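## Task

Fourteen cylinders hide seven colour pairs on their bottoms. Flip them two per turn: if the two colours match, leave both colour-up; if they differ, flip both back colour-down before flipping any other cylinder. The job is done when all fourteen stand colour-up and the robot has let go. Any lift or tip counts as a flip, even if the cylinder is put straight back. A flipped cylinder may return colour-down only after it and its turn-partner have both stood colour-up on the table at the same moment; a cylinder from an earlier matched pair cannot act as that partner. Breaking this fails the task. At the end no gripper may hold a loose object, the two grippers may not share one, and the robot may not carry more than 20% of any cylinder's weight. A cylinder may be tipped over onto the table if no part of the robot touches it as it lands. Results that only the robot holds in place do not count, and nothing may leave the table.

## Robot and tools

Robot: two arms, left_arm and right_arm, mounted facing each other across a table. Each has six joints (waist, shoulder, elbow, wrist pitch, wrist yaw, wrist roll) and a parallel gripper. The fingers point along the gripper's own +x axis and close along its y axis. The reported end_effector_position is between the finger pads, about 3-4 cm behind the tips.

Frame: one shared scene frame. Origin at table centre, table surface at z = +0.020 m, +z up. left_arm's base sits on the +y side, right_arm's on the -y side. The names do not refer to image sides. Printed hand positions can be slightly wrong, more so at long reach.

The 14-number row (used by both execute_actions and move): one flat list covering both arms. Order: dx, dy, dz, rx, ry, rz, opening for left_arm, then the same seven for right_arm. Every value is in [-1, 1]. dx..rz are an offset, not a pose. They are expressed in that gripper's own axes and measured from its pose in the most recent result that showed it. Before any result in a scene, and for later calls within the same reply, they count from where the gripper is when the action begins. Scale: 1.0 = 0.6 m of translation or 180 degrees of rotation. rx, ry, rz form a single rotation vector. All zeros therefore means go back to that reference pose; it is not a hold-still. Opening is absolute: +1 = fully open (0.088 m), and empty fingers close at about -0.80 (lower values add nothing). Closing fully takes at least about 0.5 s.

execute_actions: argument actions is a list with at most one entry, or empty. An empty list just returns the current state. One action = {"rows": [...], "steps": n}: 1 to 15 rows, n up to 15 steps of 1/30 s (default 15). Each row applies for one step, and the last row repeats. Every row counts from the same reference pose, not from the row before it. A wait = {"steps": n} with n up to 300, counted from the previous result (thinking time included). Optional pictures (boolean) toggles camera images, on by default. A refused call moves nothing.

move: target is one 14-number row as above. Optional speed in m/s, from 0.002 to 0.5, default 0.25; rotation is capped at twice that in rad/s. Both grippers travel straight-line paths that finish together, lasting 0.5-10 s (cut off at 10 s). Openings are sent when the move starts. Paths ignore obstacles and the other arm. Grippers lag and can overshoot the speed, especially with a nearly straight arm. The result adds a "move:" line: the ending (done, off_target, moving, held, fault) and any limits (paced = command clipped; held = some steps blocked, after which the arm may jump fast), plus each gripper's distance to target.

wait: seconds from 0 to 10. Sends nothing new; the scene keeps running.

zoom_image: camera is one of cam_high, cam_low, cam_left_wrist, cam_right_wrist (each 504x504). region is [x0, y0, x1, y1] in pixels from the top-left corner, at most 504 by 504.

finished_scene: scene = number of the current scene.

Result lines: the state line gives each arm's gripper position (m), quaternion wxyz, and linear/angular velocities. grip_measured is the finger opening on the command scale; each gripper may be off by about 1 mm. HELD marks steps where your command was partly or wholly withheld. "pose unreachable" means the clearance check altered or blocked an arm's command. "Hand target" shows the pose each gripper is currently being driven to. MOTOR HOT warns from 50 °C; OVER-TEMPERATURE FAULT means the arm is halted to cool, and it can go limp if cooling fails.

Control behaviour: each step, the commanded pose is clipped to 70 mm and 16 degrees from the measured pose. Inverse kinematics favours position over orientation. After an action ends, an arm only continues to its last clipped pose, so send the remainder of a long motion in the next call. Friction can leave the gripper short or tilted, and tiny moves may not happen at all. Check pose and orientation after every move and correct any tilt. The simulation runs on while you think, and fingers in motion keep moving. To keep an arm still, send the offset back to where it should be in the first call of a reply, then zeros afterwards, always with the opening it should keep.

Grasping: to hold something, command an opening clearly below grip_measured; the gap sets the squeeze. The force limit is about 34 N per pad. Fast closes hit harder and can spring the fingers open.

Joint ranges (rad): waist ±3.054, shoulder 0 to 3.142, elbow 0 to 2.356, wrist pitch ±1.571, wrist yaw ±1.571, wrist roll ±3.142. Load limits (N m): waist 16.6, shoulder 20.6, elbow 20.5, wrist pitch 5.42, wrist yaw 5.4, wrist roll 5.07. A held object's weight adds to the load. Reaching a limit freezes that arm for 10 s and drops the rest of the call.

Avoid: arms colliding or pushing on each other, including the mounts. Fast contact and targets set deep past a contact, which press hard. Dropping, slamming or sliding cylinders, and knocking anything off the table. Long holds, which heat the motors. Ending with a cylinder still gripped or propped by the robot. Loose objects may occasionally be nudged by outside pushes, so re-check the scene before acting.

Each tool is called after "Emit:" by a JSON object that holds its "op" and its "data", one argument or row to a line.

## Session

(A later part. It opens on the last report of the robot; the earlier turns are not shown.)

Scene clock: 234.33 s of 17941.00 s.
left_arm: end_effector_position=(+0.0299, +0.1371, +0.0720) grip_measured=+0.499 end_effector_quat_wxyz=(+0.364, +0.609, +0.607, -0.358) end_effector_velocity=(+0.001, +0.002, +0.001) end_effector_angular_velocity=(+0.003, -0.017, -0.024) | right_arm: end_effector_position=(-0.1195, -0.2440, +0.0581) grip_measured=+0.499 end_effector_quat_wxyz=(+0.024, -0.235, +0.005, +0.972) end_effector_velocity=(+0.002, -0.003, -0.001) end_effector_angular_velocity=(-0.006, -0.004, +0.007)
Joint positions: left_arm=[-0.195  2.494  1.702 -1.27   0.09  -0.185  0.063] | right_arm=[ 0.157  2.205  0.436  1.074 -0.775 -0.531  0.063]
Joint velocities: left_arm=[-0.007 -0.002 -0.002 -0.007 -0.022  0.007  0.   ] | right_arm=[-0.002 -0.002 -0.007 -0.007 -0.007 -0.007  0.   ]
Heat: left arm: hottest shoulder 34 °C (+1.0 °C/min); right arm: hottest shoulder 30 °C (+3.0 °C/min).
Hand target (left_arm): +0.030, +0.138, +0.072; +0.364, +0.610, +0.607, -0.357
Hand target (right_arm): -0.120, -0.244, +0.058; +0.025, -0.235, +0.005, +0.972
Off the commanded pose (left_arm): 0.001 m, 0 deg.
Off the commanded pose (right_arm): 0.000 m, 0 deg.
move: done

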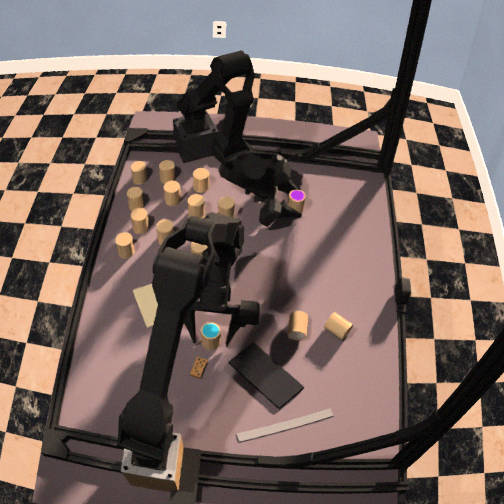

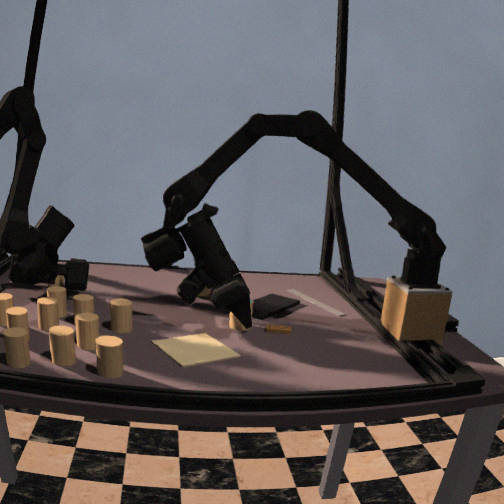

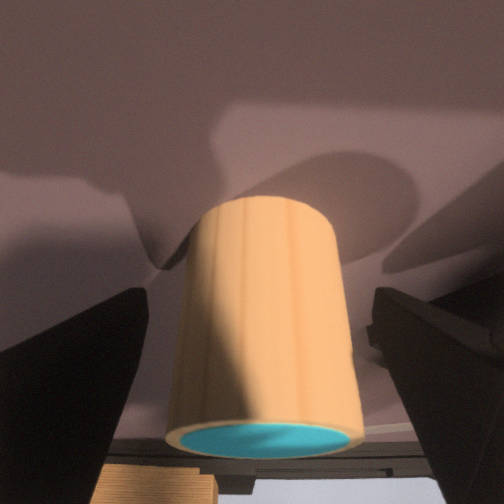

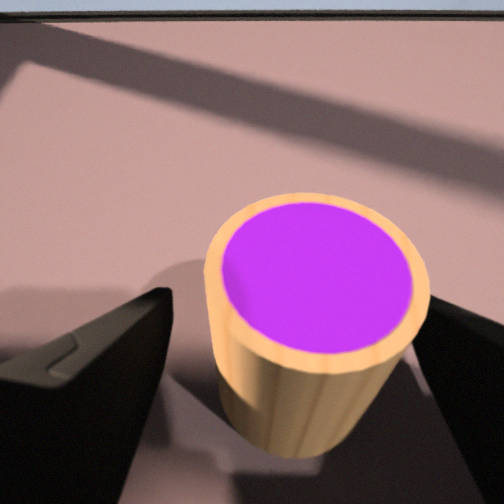

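Emit:
{"op": "move", "data": {
  "target": [0,0,0,0,0,0,-0.3,0,0,0,0,0,0,-0.3]
}}

Emit:
{"op": "move", "data": {
  "target": [-0.06,-0.017,-0.03,0,-0.5,0,-0.3,-0.008,0,0.127,0,0.5,0,-0.3],
  "speed": 0.3
}}

Emit:
{"op": "move", "data": {
  "target": [0.05,0,-0.087,0,0,0,-0.3,0.104,0,0.053,0,0,0,-0.3],
  "speed": 0.04
}}

Scene clock: 251.90 s of 17941.00 s.
left_arm: end_effector_position=(+0.0301, +0.1372, +0.0721) grip_measured=+0.011 end_effector_quat_wxyz=(+0.364, +0.610, +0.606, -0.358) end_effector_velocity=(+0.001, +0.002, +0.001) end_effector_angular_velocity=(+0.006, -0.011, +0.001) | right_arm: end_effector_position=(-0.1195, -0.2439, +0.0581) grip_measured=+0.001 end_effector_quat_wxyz=(+0.025, -0.235, +0.005, +0.972) end_effector_velocity=(+0.000, -0.003, -0.000) end_effector_angular_velocity=(-0.003, +0.001, +0.024)
Joint positions: left_arm=[-0.195  2.494  1.702 -1.271  0.089 -0.185  0.04 ] | right_arm=[ 0.157  2.205  0.436  1.075 -0.775 -0.531  0.039]
Joint velocities: left_arm=[-0.002 -0.002 -0.002 -0.007 -0.007 -0.007  0.   ] | right_arm=[-0.002 -0.002  0.002 -0.022 -0.022 -0.022 -0.   ]
Heat: left arm: hottest shoulder 35 °C (-1.0 °C/min); right arm: hottest shoulder 30 °C (+3.0 °C/min).
Hand target (left_arm): +0.030, +0.137, +0.072; +0.364, +0.609, +0.607, -0.358
Hand target (right_arm): -0.119, -0.244, +0.058; +0.025, -0.235, +0.005, +0.972
Off the commanded pose (left_arm): 0.000 m, 0 deg.
Off the commanded pose (right_arm): 0.000 m, 0 deg.
After step 90, 13.87 s passed at rest.
move: done

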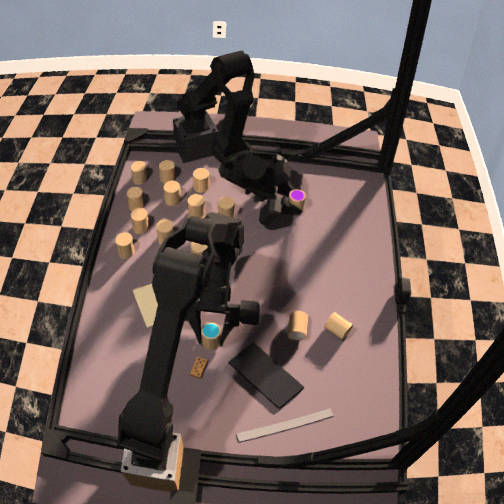

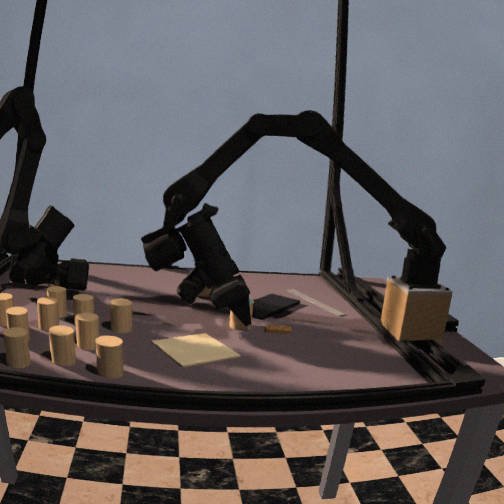

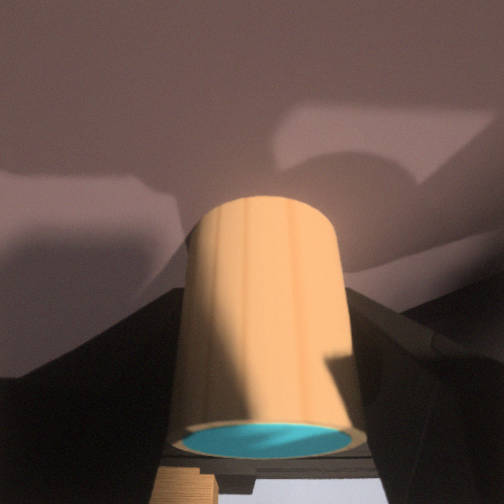

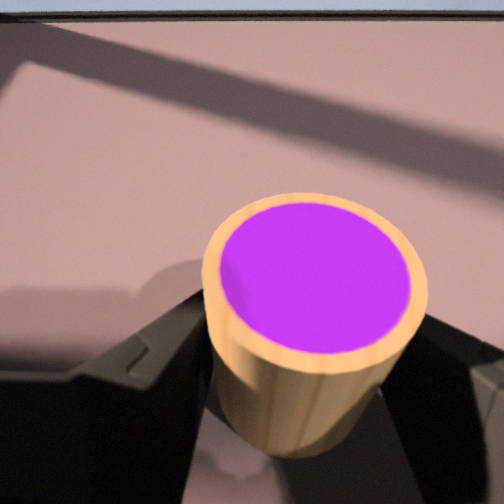

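Scene clock: 255.07 s of 17941.00 s.
left_arm: end_effector_position=(+0.0184, +0.1338, +0.1141) grip_measured=+0.011 end_effector_quat_wxyz=(+0.685, +0.174, +0.174, -0.686) end_effector_velocity=(+0.002, +0.002, -0.000) end_effector_angular_velocity=(-0.003, -0.018, +0.008) | right_arm: end_effector_position=(-0.1496, -0.2440, +0.1294) grip_measured=+0.001 end_effector_quat_wxyz=(+0.017, -0.851, +0.026, +0.524) end_effector_velocity=(+0.003, -0.002, +0.003) end_effector_angular_velocity=(-0.011, -0.012, -0.012)
Joint positions: left_arm=[-0.423  2.046  0.337  1.17  -0.376 -0.217  0.04 ] | right_arm=[ 0.604  2.364  1.845 -1.477  0.196 -0.405  0.039]
Joint velocities: left_arm=[-0.007  0.002 -0.007  0.007 -0.022  0.007  0.   ] | right_arm=[-0.002 -0.002  0.002 -0.022 -0.007  0.007 -0.   ]
Heat: left arm: hottest shoulder 35 °C (+0.0 °C/min); right arm: hottest shoulder 30 °C (+3.0 °C/min).
Hand target (left_arm): +0.019, +0.136, +0.113; +0.685, +0.177, +0.173, -0.686
Hand target (right_arm): -0.151, -0.243, +0.127; -0.017, +0.853, -0.025, -0.522
Off the commanded pose (left_arm): 0.003 m, 1 deg.
Off the commanded pose (right_arm): 0.002 m, 1 deg.
move: done

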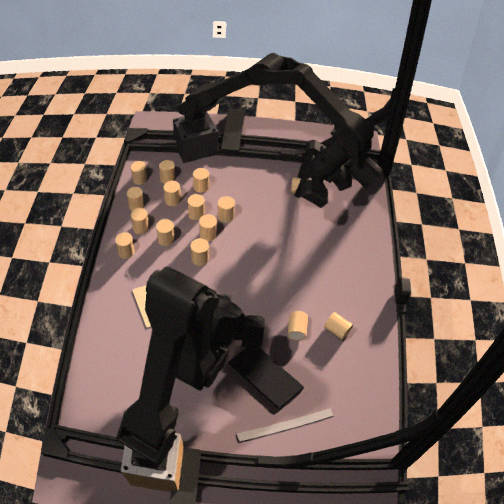

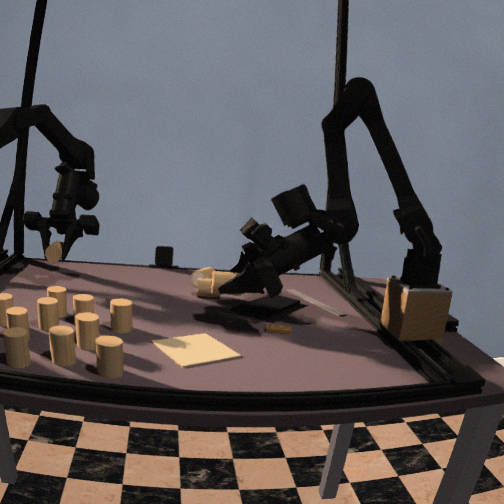

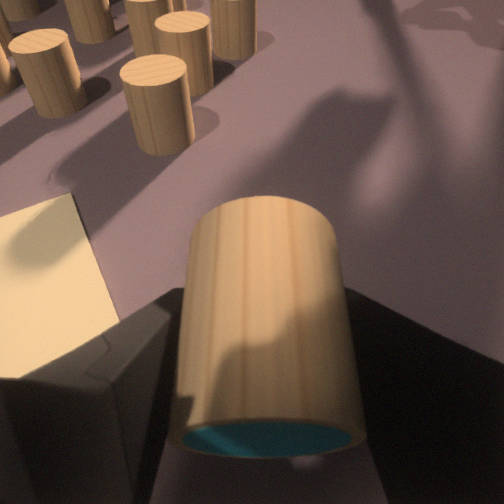

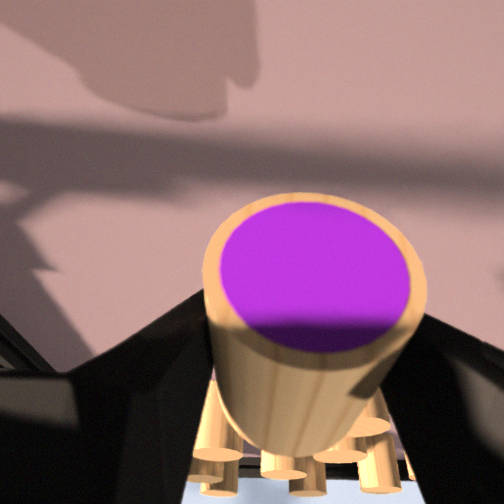

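Scene clock: 257.10 s of 17941.00 s.
left_arm: end_effector_position=(+0.0182, +0.1336, +0.0547) grip_measured=+0.011 end_effector_quat_wxyz=(+0.685, +0.174, +0.174, -0.686) end_effector_velocity=(-0.002, +0.000, -0.001) end_effector_angular_velocity=(-0.001, +0.011, -0.005) | right_arm: end_effector_position=(-0.1531, -0.2421, +0.0674) grip_measured=+0.001 end_effector_quat_wxyz=(+0.020, -0.846, +0.024, +0.532) end_effector_velocity=(+0.003, -0.002, +0.000) end_effector_angular_velocity=(-0.021, -0.007, +0.014)
Joint positions: left_arm=[-0.423  2.439  0.409  1.491 -0.375 -0.217  0.04 ] | right_arm=[ 0.604  2.457  1.759 -1.279  0.196 -0.405  0.039]
Joint velocities: left_arm=[-0.002  0.007  0.002  0.007  0.007 -0.007 -0.   ] | right_arm=[-0.002 -0.002 -0.007 -0.007 -0.007 -0.022 -0.   ]
Heat: left arm: hottest shoulder 35 °C (+0.0 °C/min); right arm: hottest shoulder 30 °C (+2.1 °C/min).
Hand target (left_arm): +0.019, +0.133, +0.053; +0.685, +0.174, +0.174, -0.686
Hand target (right_arm): -0.150, -0.244, +0.059; -0.017, +0.851, -0.026, -0.524
Off the commanded pose (left_arm): 0.001 m, 0 deg.
Off the commanded pose (right_arm): 0.009 m, 1 deg.
move: off_target (right_arm)

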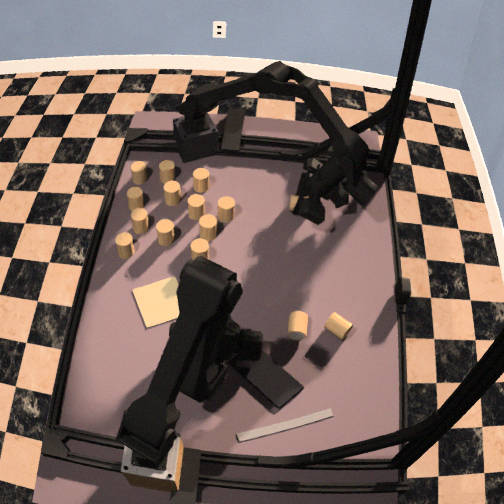

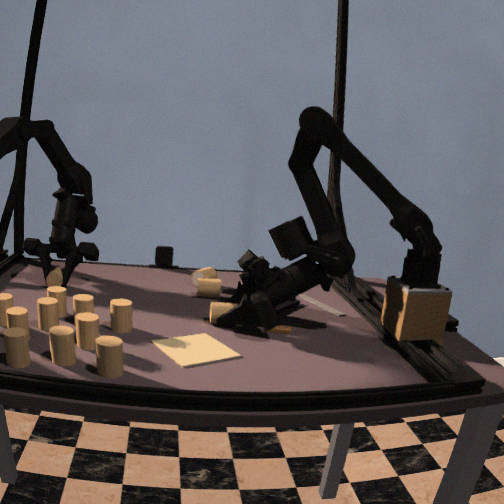

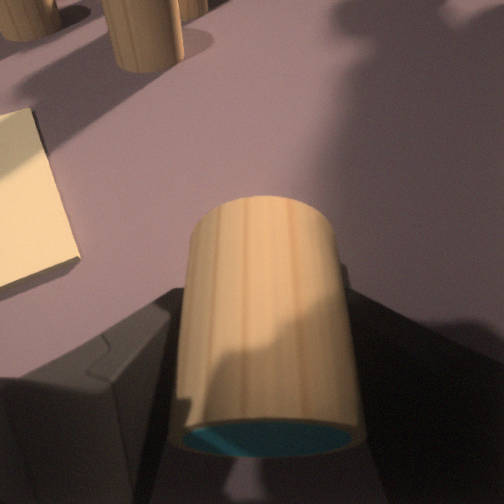

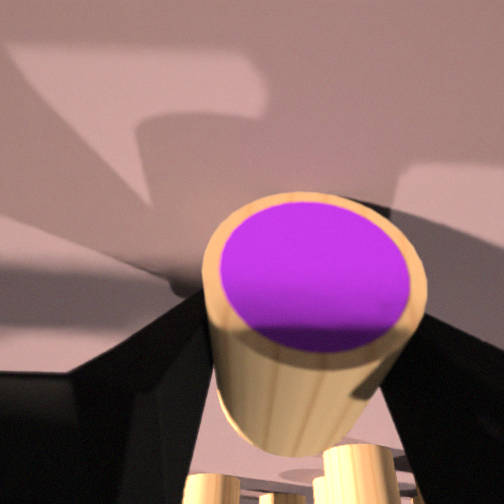

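Emit:
{"op": "move", "data": {
  "target": [0.005,0,-0.008,0,0,0,-0.3,-0.024,0,-0.012,0,0,0,0.6],
  "speed": 0.02
}}

Emit:
{"op": "move", "data": {
  "target": [0.014,0,0.058,0,0.508,0,0.6,0.053,0,-0.031,0,-0.478,0,0.6],
  "speed": 0.3
}}

Scene clock: 264.93 s of 17941.00 s.
left_arm: end_effector_position=(+0.0177, +0.1319, +0.0539) grip_measured=+0.011 end_effector_quat_wxyz=(+0.686, +0.168, +0.172, -0.687) end_effector_velocity=(+0.000, +0.000, -0.002) end_effector_angular_velocity=(+0.005, +0.000, +0.007) | right_arm: end_effector_position=(-0.1481, -0.2449, +0.0748) grip_measured=+0.600 end_effector_quat_wxyz=(+0.015, -0.853, +0.027, +0.521) end_effector_velocity=(+0.001, -0.003, +0.001) end_effector_angular_velocity=(-0.018, +0.003, -0.018)
Joint positions: left_arm=[-0.423  2.458  0.417  1.516 -0.375 -0.217  0.04 ] | right_arm=[ 0.604  2.448  1.763 -1.321  0.196 -0.405  0.068]
Joint velocities: left_arm=[-0.002  0.002  0.002 -0.007 -0.007 -0.007 -0.   ] | right_arm=[-0.002 -0.002 -0.002 -0.007 -0.022  0.007  0.   ]
Heat: left arm: hottest shoulder 33 °C (-1.0 °C/min); right arm: hottest shoulder 31 °C (+1.0 °C/min).
Hand target (left_arm): +0.018, +0.133, +0.049; +0.685, +0.174, +0.174, -0.686
Hand target (right_arm): -0.153, -0.242, +0.084; -0.021, +0.846, -0.024, -0.532
Off the commanded pose (left_arm): 0.005 m, 1 deg.
Off the commanded pose (right_arm): 0.010 m, 2 deg.
move: off_target (right_arm)

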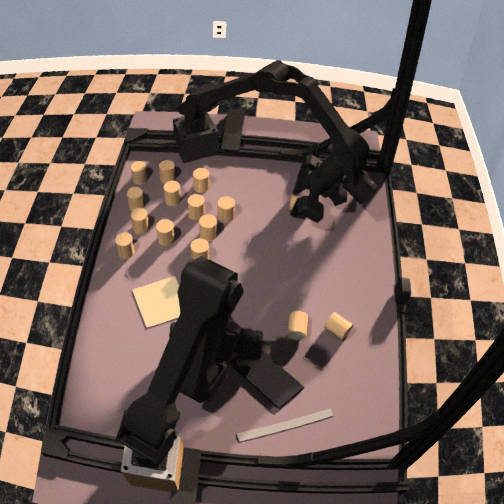

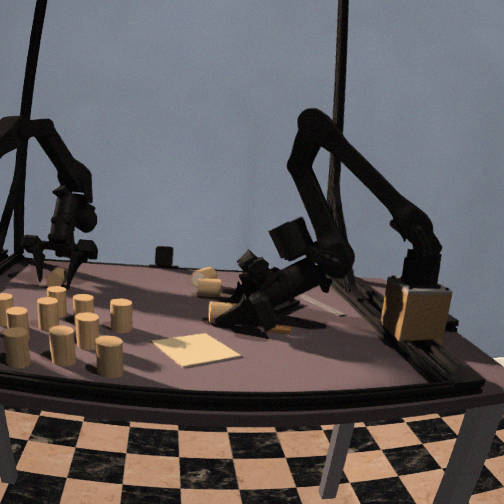

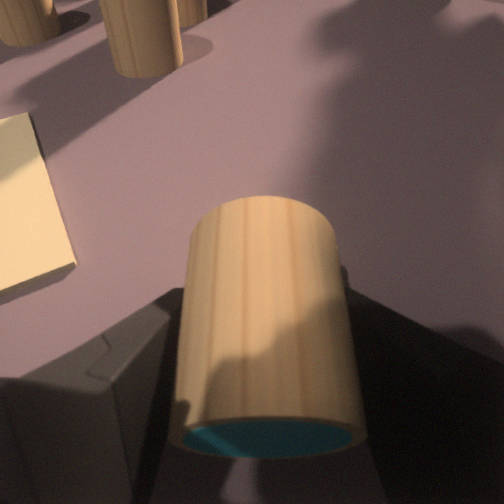

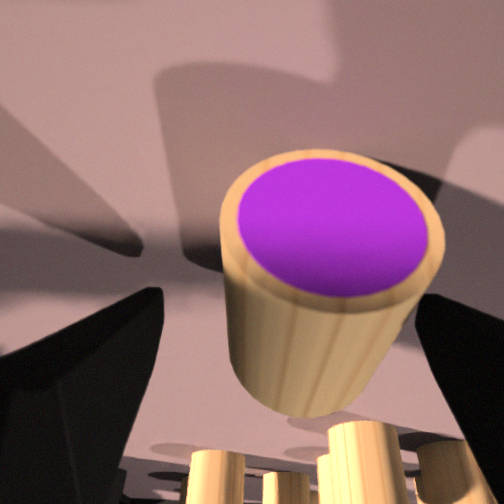

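Scene clock: 268.13 s of 17941.00 s.
left_arm: end_effector_position=(+0.0183, +0.1093, +0.0825) grip_measured=+0.600 end_effector_quat_wxyz=(+0.360, +0.609, +0.609, -0.358) end_effector_velocity=(+0.000, -0.000, +0.001) end_effector_angular_velocity=(+0.001, -0.010, +0.000) | right_arm: end_effector_position=(-0.1186, -0.2434, +0.0600) grip_measured=+0.600 end_effector_quat_wxyz=(+0.026, -0.266, +0.002, +0.964) end_effector_velocity=(+0.002, -0.005, -0.001) end_effector_angular_velocity=(-0.016, +0.002, +0.017)
Joint positions: left_arm=[-0.206  2.591  1.937 -1.413  0.103 -0.19   0.068] | right_arm=[ 0.17   2.127  0.446  0.923 -0.728 -0.574  0.068]
Joint velocities: left_arm=[-0.002  0.002  0.007 -0.007 -0.007 -0.007 -0.   ] | right_arm=[-0.002  0.002 -0.007 -0.007 -0.022 -0.007 -0.   ]
Heat: left arm: hottest shoulder 33 °C (+0.0 °C/min); right arm: hottest shoulder 31 °C (+0.0 °C/min).
Hand target (left_arm): +0.019, +0.108, +0.081; +0.358, +0.609, +0.611, -0.358
Hand target (right_arm): -0.116, -0.246, +0.056; +0.024, -0.269, +0.009, +0.963
Off the commanded pose (left_arm): 0.002 m, 1 deg.
Off the commanded pose (right_arm): 0.006 m, 1 deg.
move: done

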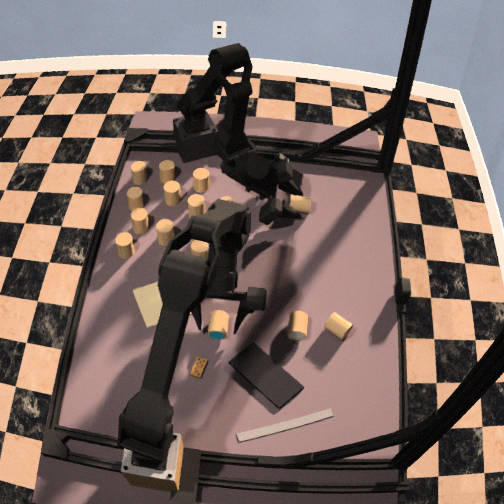

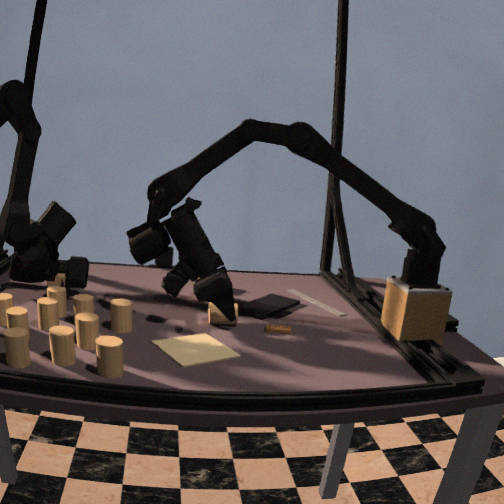

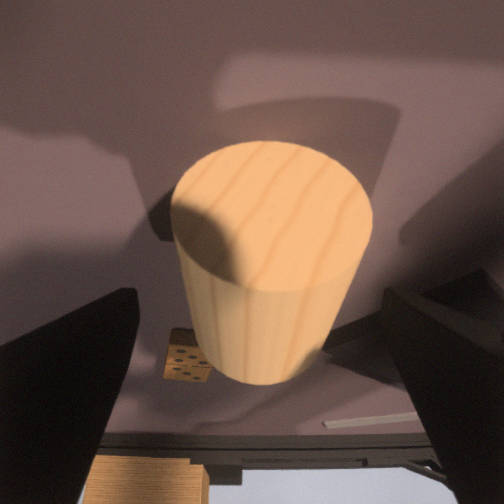

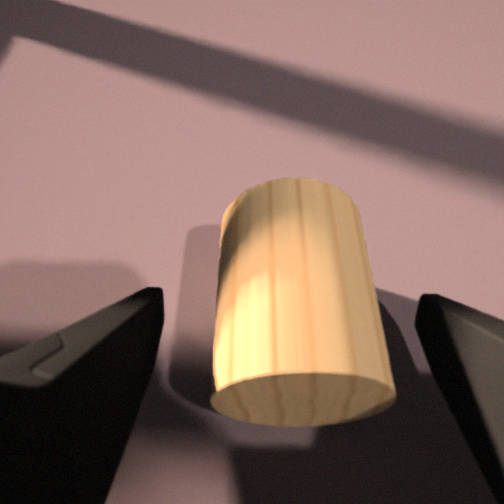

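Emit:
{"op": "move", "data": {
  "target": [0.02,0,0.012,0,0,0,0.6,0.023,0,0,0,0,0,0.6],
  "speed": 0.04
}}

Emit:
{"op": "move", "data": {
  "target": [0,0,0,0,0,0,-0.3,0,0,0,0,0,0,-0.3]
}}

Emit:
{"op": "move", "data": {
  "target": [-0.225,-0.23,0.163,0,-0.5,0,-0.3,-0.056,0.128,0.133,0,0.5,0,-0.3],
  "speed": 0.3
}}

Scene clock: 277.63 s of 17941.00 s.
left_arm: end_effector_position=(+0.0177, +0.1066, +0.0720) grip_measured=+0.600 end_effector_quat_wxyz=(+0.362, +0.607, +0.608, -0.362) end_effector_velocity=(+0.001, +0.002, +0.001) end_effector_angular_velocity=(+0.006, -0.011, +0.001) | right_arm: end_effector_position=(-0.1292, -0.2435, +0.0550) grip_measured=+0.600 end_effector_quat_wxyz=(+0.025, -0.265, +0.001, +0.964) end_effector_velocity=(+0.001, +0.001, -0.002) end_effector_angular_velocity=(-0.009, -0.008, -0.012)
Joint positions: left_arm=[-0.206  2.612  1.938 -1.383  0.103 -0.19   0.068] | right_arm=[ 0.204  2.168  0.471  0.961 -0.704 -0.544  0.068]
Joint velocities: left_arm=[-0.002 -0.002 -0.002 -0.007 -0.007 -0.007  0.   ] | right_arm=[-0.002  0.002  0.002 -0.007  0.007  0.007 -0.   ]
Heat: left arm: hottest shoulder 34 °C (+1.0 °C/min); right arm: hottest shoulder 30 °C (-3.0 °C/min).
Hand target (left_arm): +0.018, +0.109, +0.068; +0.360, +0.609, +0.609, -0.358
Hand target (right_arm): -0.130, -0.243, +0.053; +0.026, -0.266, +0.002, +0.963
Off the commanded pose (left_arm): 0.004 m, 1 deg.
Off the commanded pose (right_arm): 0.003 m, 0 deg.
After step 90, 5.73 s passed at rest.
move: done

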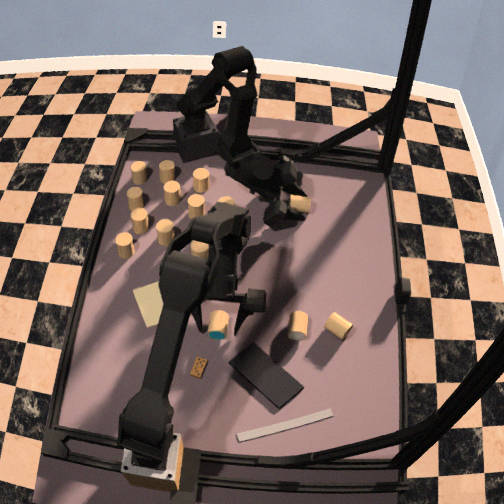

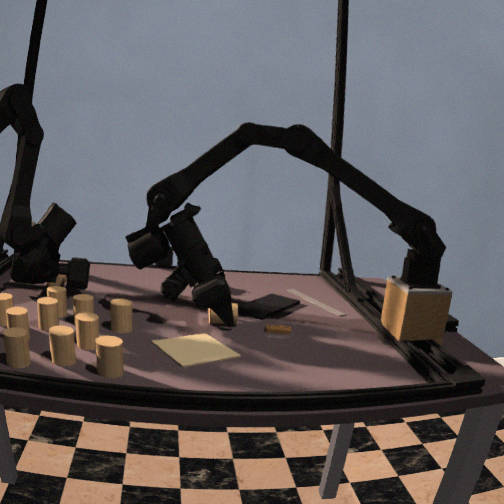

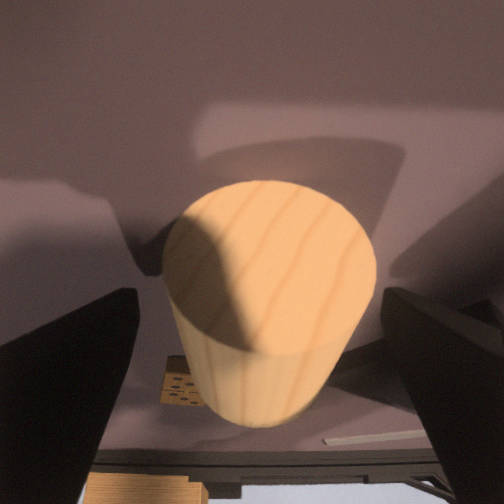

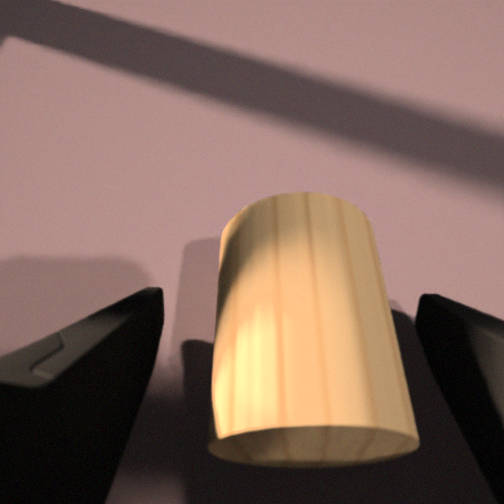

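Scene clock: 278.13 s of 17941.00 s.
left_arm: end_effector_position=(+0.0178, +0.1067, +0.0720) grip_measured=+0.011 end_effector_quat_wxyz=(+0.362, +0.607, +0.608, -0.362) end_effector_velocity=(+0.001, +0.002, +0.001) end_effector_angular_velocity=(+0.006, -0.011, +0.001) | right_arm: end_effector_position=(-0.1292, -0.2435, +0.0550) grip_measured=+0.000 end_effector_quat_wxyz=(+0.025, -0.265, +0.001, +0.964) end_effector_velocity=(-0.000, +0.000, +0.002) end_effector_angular_velocity=(-0.004, +0.009, -0.001)
Joint positions: left_arm=[-0.206  2.612  1.938 -1.383  0.102 -0.19   0.04 ] | right_arm=[ 0.204  2.168  0.471  0.961 -0.704 -0.544  0.039]
Joint velocities: left_arm=[-0.002 -0.002 -0.002 -0.007 -0.007 -0.007 -0.   ] | right_arm=[-0.002 -0.002 -0.002  0.007 -0.007  0.007 -0.   ]
Heat: left arm: hottest shoulder 34 °C (+1.0 °C/min); right arm: hottest shoulder 30 °C (-2.0 °C/min).
Hand target (left_arm): +0.018, +0.107, +0.072; +0.362, +0.607, +0.608, -0.362
Hand target (right_arm): -0.129, -0.244, +0.055; +0.025, -0.265, +0.001, +0.964
Off the commanded pose (left_arm): 0.000 m, 0 deg.
Off the commanded pose (right_arm): 0.000 m, 0 deg.
move: done

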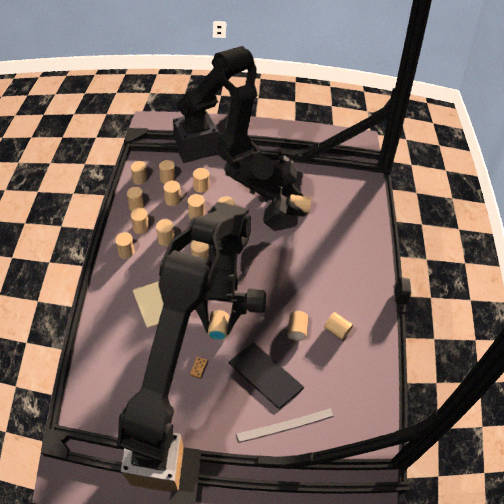

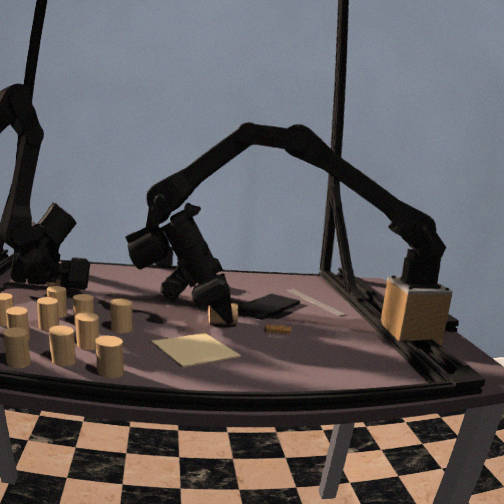

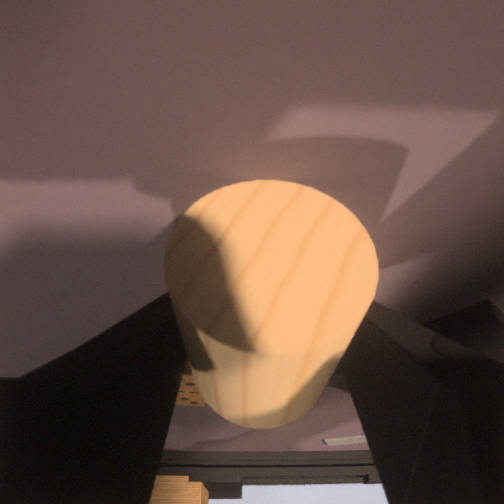

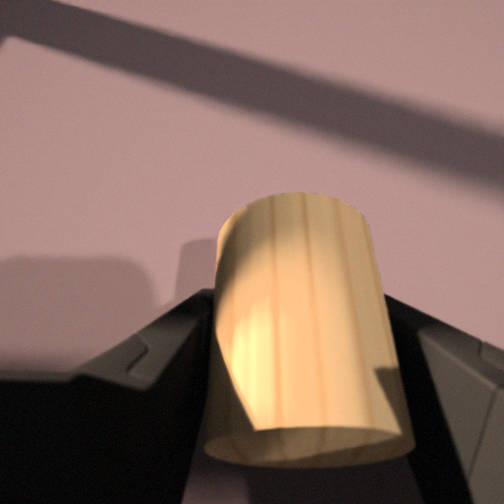

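Scene clock: 281.23 s of 17941.00 s.
left_arm: end_effector_position=(-0.1216, -0.0444, +0.1483) grip_measured=+0.011 end_effector_quat_wxyz=(+0.683, +0.169, +0.177, -0.688) end_effector_velocity=(-0.000, +0.000, +0.002) end_effector_angular_velocity=(-0.008, +0.007, +0.007) | right_arm: end_effector_position=(-0.1445, -0.3223, +0.1403) grip_measured=+0.000 end_effector_quat_wxyz=(+0.019, -0.867, +0.025, +0.497) end_effector_velocity=(+0.002, +0.001, +0.004) end_effector_angular_velocity=(+0.006, -0.014, -0.005)
Joint positions: left_arm=[-0.539  2.342  1.361  0.421 -0.468 -0.291  0.04 ] | right_arm=[ 0.783  2.264  1.686 -1.505  0.14  -0.23   0.039]
Joint velocities: left_arm=[-0.002 -0.002 -0.002  0.007 -0.007 -0.007 -0.   ] | right_arm=[-0.002 -0.002  0.007 -0.022  0.007  0.007 -0.   ]
Heat: left arm: hottest shoulder 35 °C (+2.0 °C/min); right arm: hottest shoulder 30 °C (-2.0 °C/min).
Hand target (left_arm): -0.121, -0.043, +0.145; +0.684, +0.172, +0.176, -0.687
Hand target (right_arm): -0.146, -0.322, +0.138; -0.019, +0.869, -0.024, -0.494
Off the commanded pose (left_arm): 0.004 m, 1 deg.
Off the commanded pose (right_arm): 0.002 m, 1 deg.
move: done

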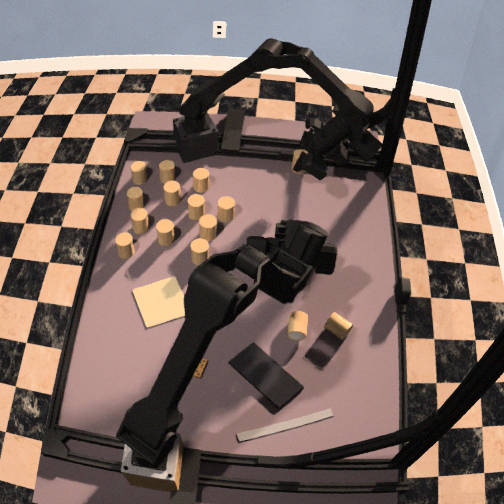

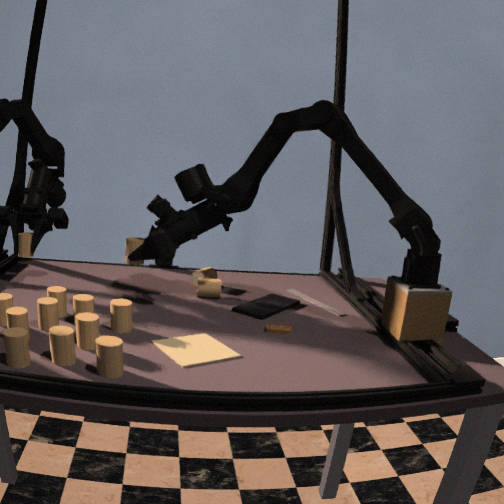

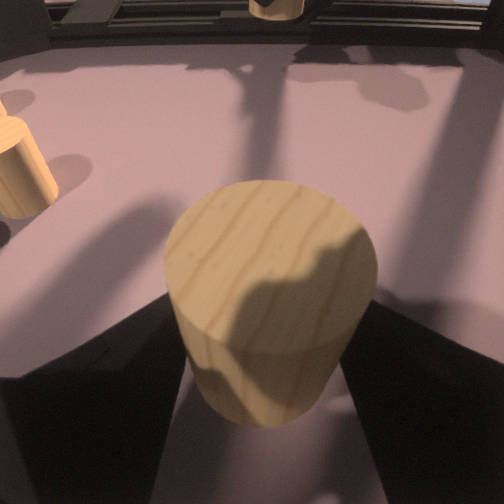

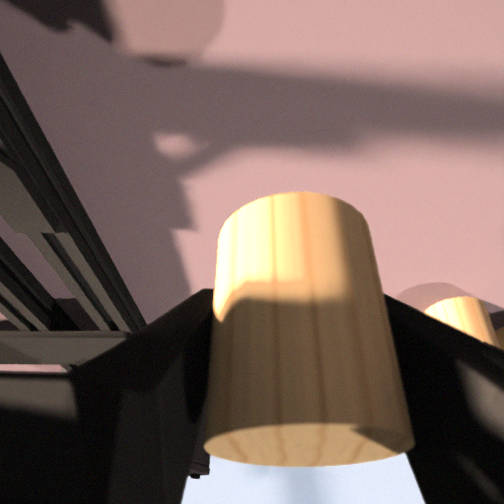

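Emit:
{"op": "move", "data": {
  "target": [0.067,0,-0.125,0,0,0,-0.3,0.111,-0.017,0.064,0,0,0,-0.3],
  "speed": 0.05
}}

Scene clock: 287.17 s of 17941.00 s.
left_arm: end_effector_position=(-0.1216, -0.0450, +0.0709) grip_measured=+0.011 end_effector_quat_wxyz=(+0.684, +0.164, +0.176, -0.688) end_effector_velocity=(+0.001, -0.002, -0.000) end_effector_angular_velocity=(-0.008, -0.006, +0.005) | right_arm: end_effector_position=(-0.1470, -0.3116, +0.0706) grip_measured=+0.000 end_effector_quat_wxyz=(+0.021, -0.863, +0.025, +0.505) end_effector_velocity=(+0.001, -0.003, +0.001) end_effector_angular_velocity=(-0.024, +0.000, -0.006)
Joint positions: left_arm=[-0.539  2.566  1.382  0.634 -0.47  -0.29   0.04 ] | right_arm=[ 0.759  2.387  1.609 -1.284  0.15  -0.251  0.039]
Joint velocities: left_arm=[ 0.002  0.007  0.007  0.007 -0.007  0.007  0.   ] | right_arm=[-0.002 -0.002 -0.002 -0.007 -0.022 -0.007 -0.   ]
Heat: left arm: hottest shoulder 36 °C (+3.0 °C/min); right arm: hottest shoulder 31 °C (+0.0 °C/min).
Hand target (left_arm): -0.122, -0.044, +0.063; +0.684, +0.169, +0.177, -0.687
Hand target (right_arm): -0.143, -0.311, +0.064; -0.019, +0.867, -0.025, -0.497
Off the commanded pose (left_arm): 0.008 m, 1 deg.
Off the commanded pose (right_arm): 0.008 m, 1 deg.
move: done

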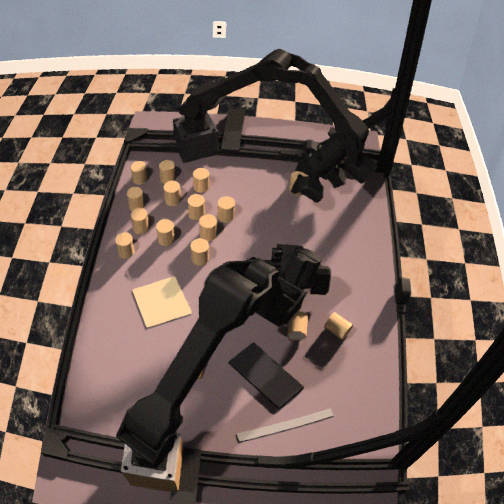

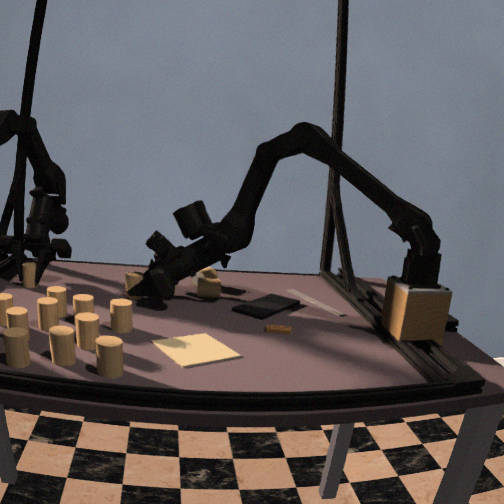

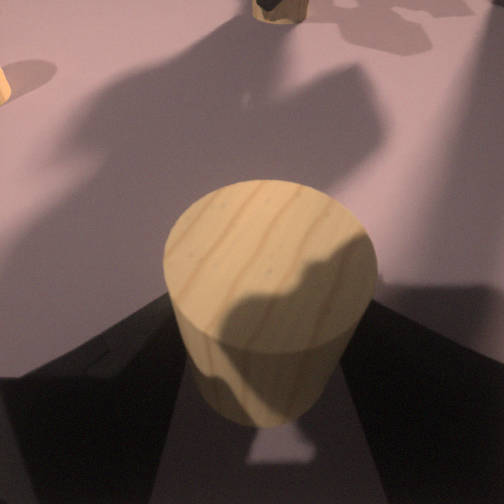

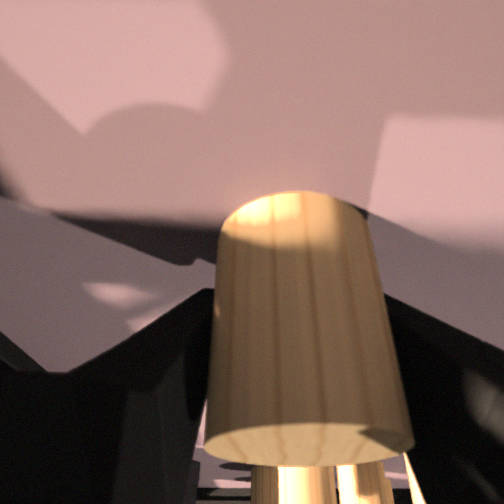

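Emit:
{"op": "move", "data": {
  "target": [-0.12,0,0,0,0,0,0.7,-0.115,0,-0.066,0,0,0,0.7],
  "speed": 0.08
}}

Scene clock: 298.77 s of 17941.00 s.
left_arm: end_effector_position=(-0.1212, +0.0181, +0.0989) grip_measured=+0.700 end_effector_quat_wxyz=(+0.683, +0.170, +0.177, -0.688) end_effector_velocity=(+0.002, +0.003, -0.001) end_effector_angular_velocity=(+0.008, -0.004, +0.007) | right_arm: end_effector_position=(-0.1429, -0.3131, +0.1432) grip_measured=+0.700 end_effector_quat_wxyz=(+0.017, -0.869, +0.026, +0.495) end_effector_velocity=(+0.003, -0.001, +0.003) end_effector_angular_velocity=(-0.023, -0.013, +0.013)
Joint positions: left_arm=[-0.62   2.359  1.096  0.678 -0.536 -0.339  0.073] | right_arm=[ 0.759  2.271  1.709 -1.524  0.15  -0.251  0.073]
Joint velocities: left_arm=[-0.002 -0.007 -0.012 -0.007 -0.007 -0.007 -0.   ] | right_arm=[-0.002 -0.002  0.002 -0.022 -0.007 -0.022 -0.   ]
Heat: left arm: hottest shoulder 36 °C (+2.0 °C/min); right arm: hottest shoulder 31 °C (+1.0 °C/min).
Hand target (left_arm): -0.122, +0.019, +0.105; +0.684, +0.164, +0.176, -0.689
Hand target (right_arm): -0.147, -0.313, +0.150; -0.020, +0.863, -0.024, -0.505
Off the commanded pose (left_arm): 0.006 m, 1 deg.
Off the commanded pose (right_arm): 0.008 m, 1 deg.
move: done

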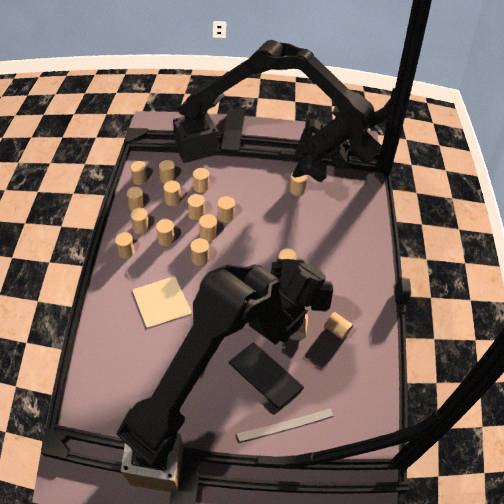

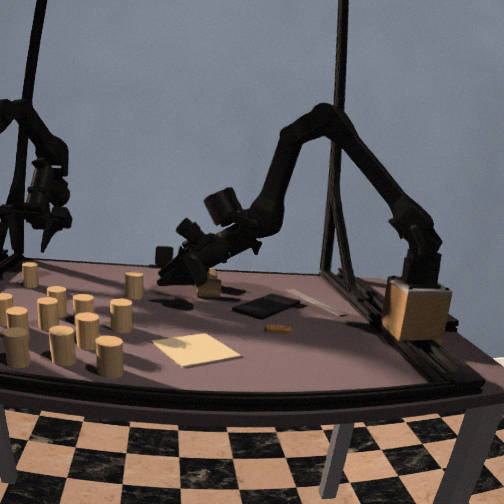

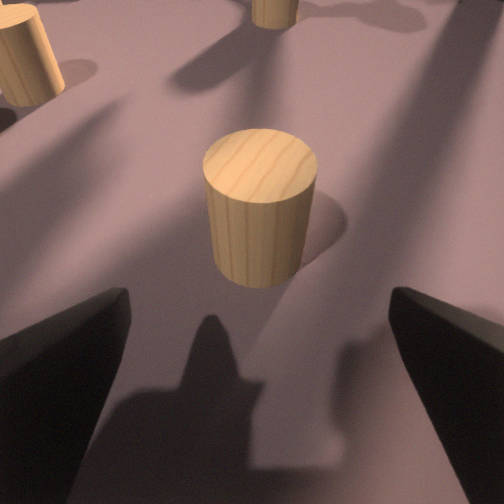

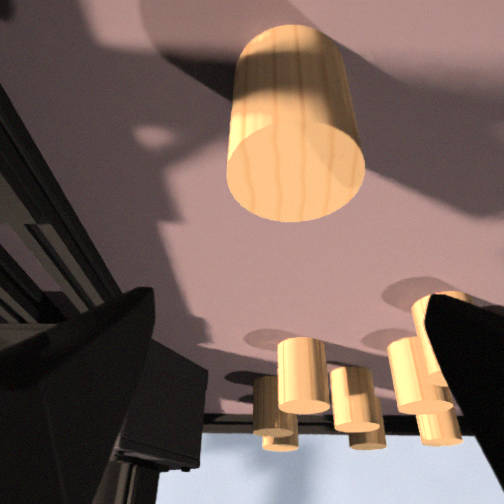

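Emit:
{"op": "move", "data": {
  "target": [0.013,0.333,0.003,0,0.008,0,0.7,0.21,-0.06,-0.345,-0.017,-0.003,-0.01,0.7],
  "speed": 0.3
}}

Scene clock: 306.57 s of 17941.00 s.
left_arm: end_effector_position=(+0.0805, +0.0091, +0.0913) grip_measured=+0.700 end_effector_quat_wxyz=(+0.682, +0.183, +0.186, -0.683) end_effector_velocity=(+0.000, +0.001, -0.001) end_effector_angular_velocity=(+0.007, -0.011, +0.000) | right_arm: end_effector_position=(+0.0988, -0.2889, +0.1417) grip_measured=+0.700 end_effector_quat_wxyz=(+0.002, -0.867, -0.001, +0.499) end_effector_velocity=(+0.004, -0.006, -0.001) end_effector_angular_velocity=(-0.041, +0.008, +0.012)
Joint positions: left_arm=[-0.087  2.27   0.799  0.942 -0.081 -0.053  0.073] | right_arm=[ 0.23   1.552  0.732 -1.101  0.401 -0.809  0.073]
Joint velocities: left_arm=[-0.002 -0.002 -0.002 -0.007 -0.007  0.007 -0.   ] | right_arm=[-0.012 -0.012 -0.017 -0.007 -0.022 -0.037 -0.   ]
Heat: left arm: hottest shoulder 37 °C (+2.0 °C/min); right arm: hottest shoulder 33 °C (+3.0 °C/min).
Hand target (left_arm): +0.080, +0.009, +0.096; +0.682, +0.179, +0.182, -0.685
Hand target (right_arm): +0.101, -0.290, +0.142; -0.004, +0.867, +0.002, -0.499
Off the commanded pose (left_arm): 0.004 m, 1 deg.
Off the commanded pose (right_arm): 0.004 m, 0 deg.
After step 90, 3.47 s passed at rest.
move: done

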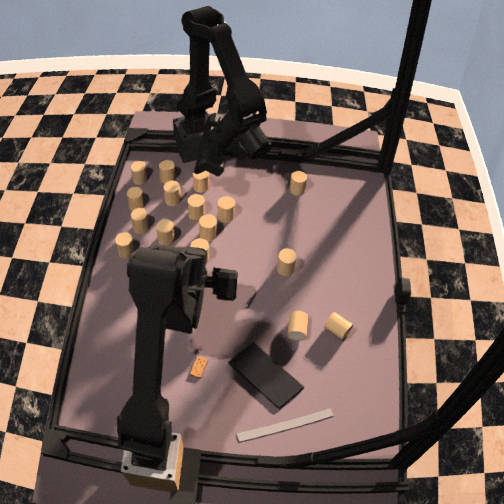

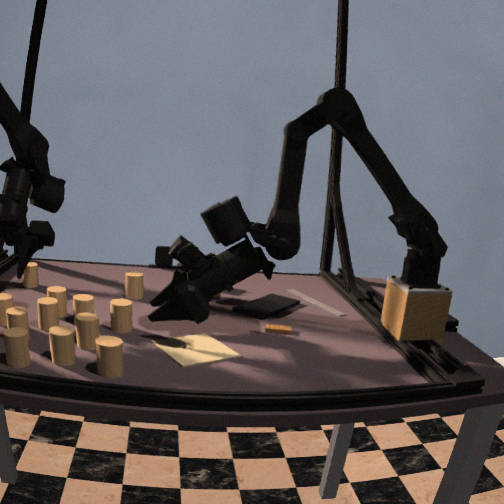

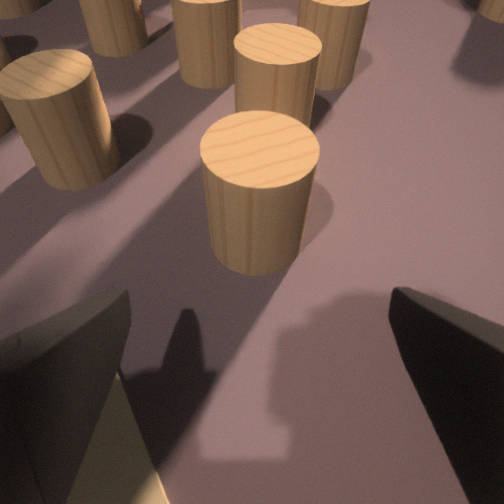

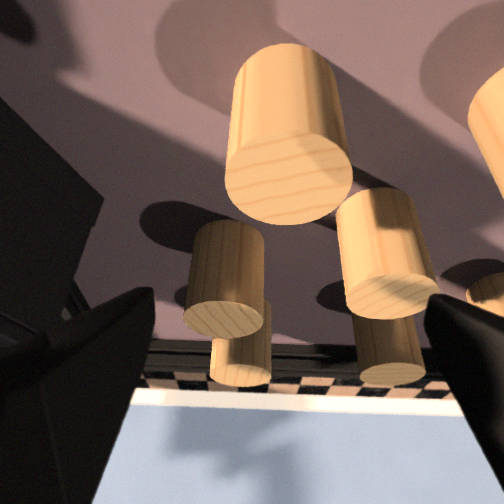

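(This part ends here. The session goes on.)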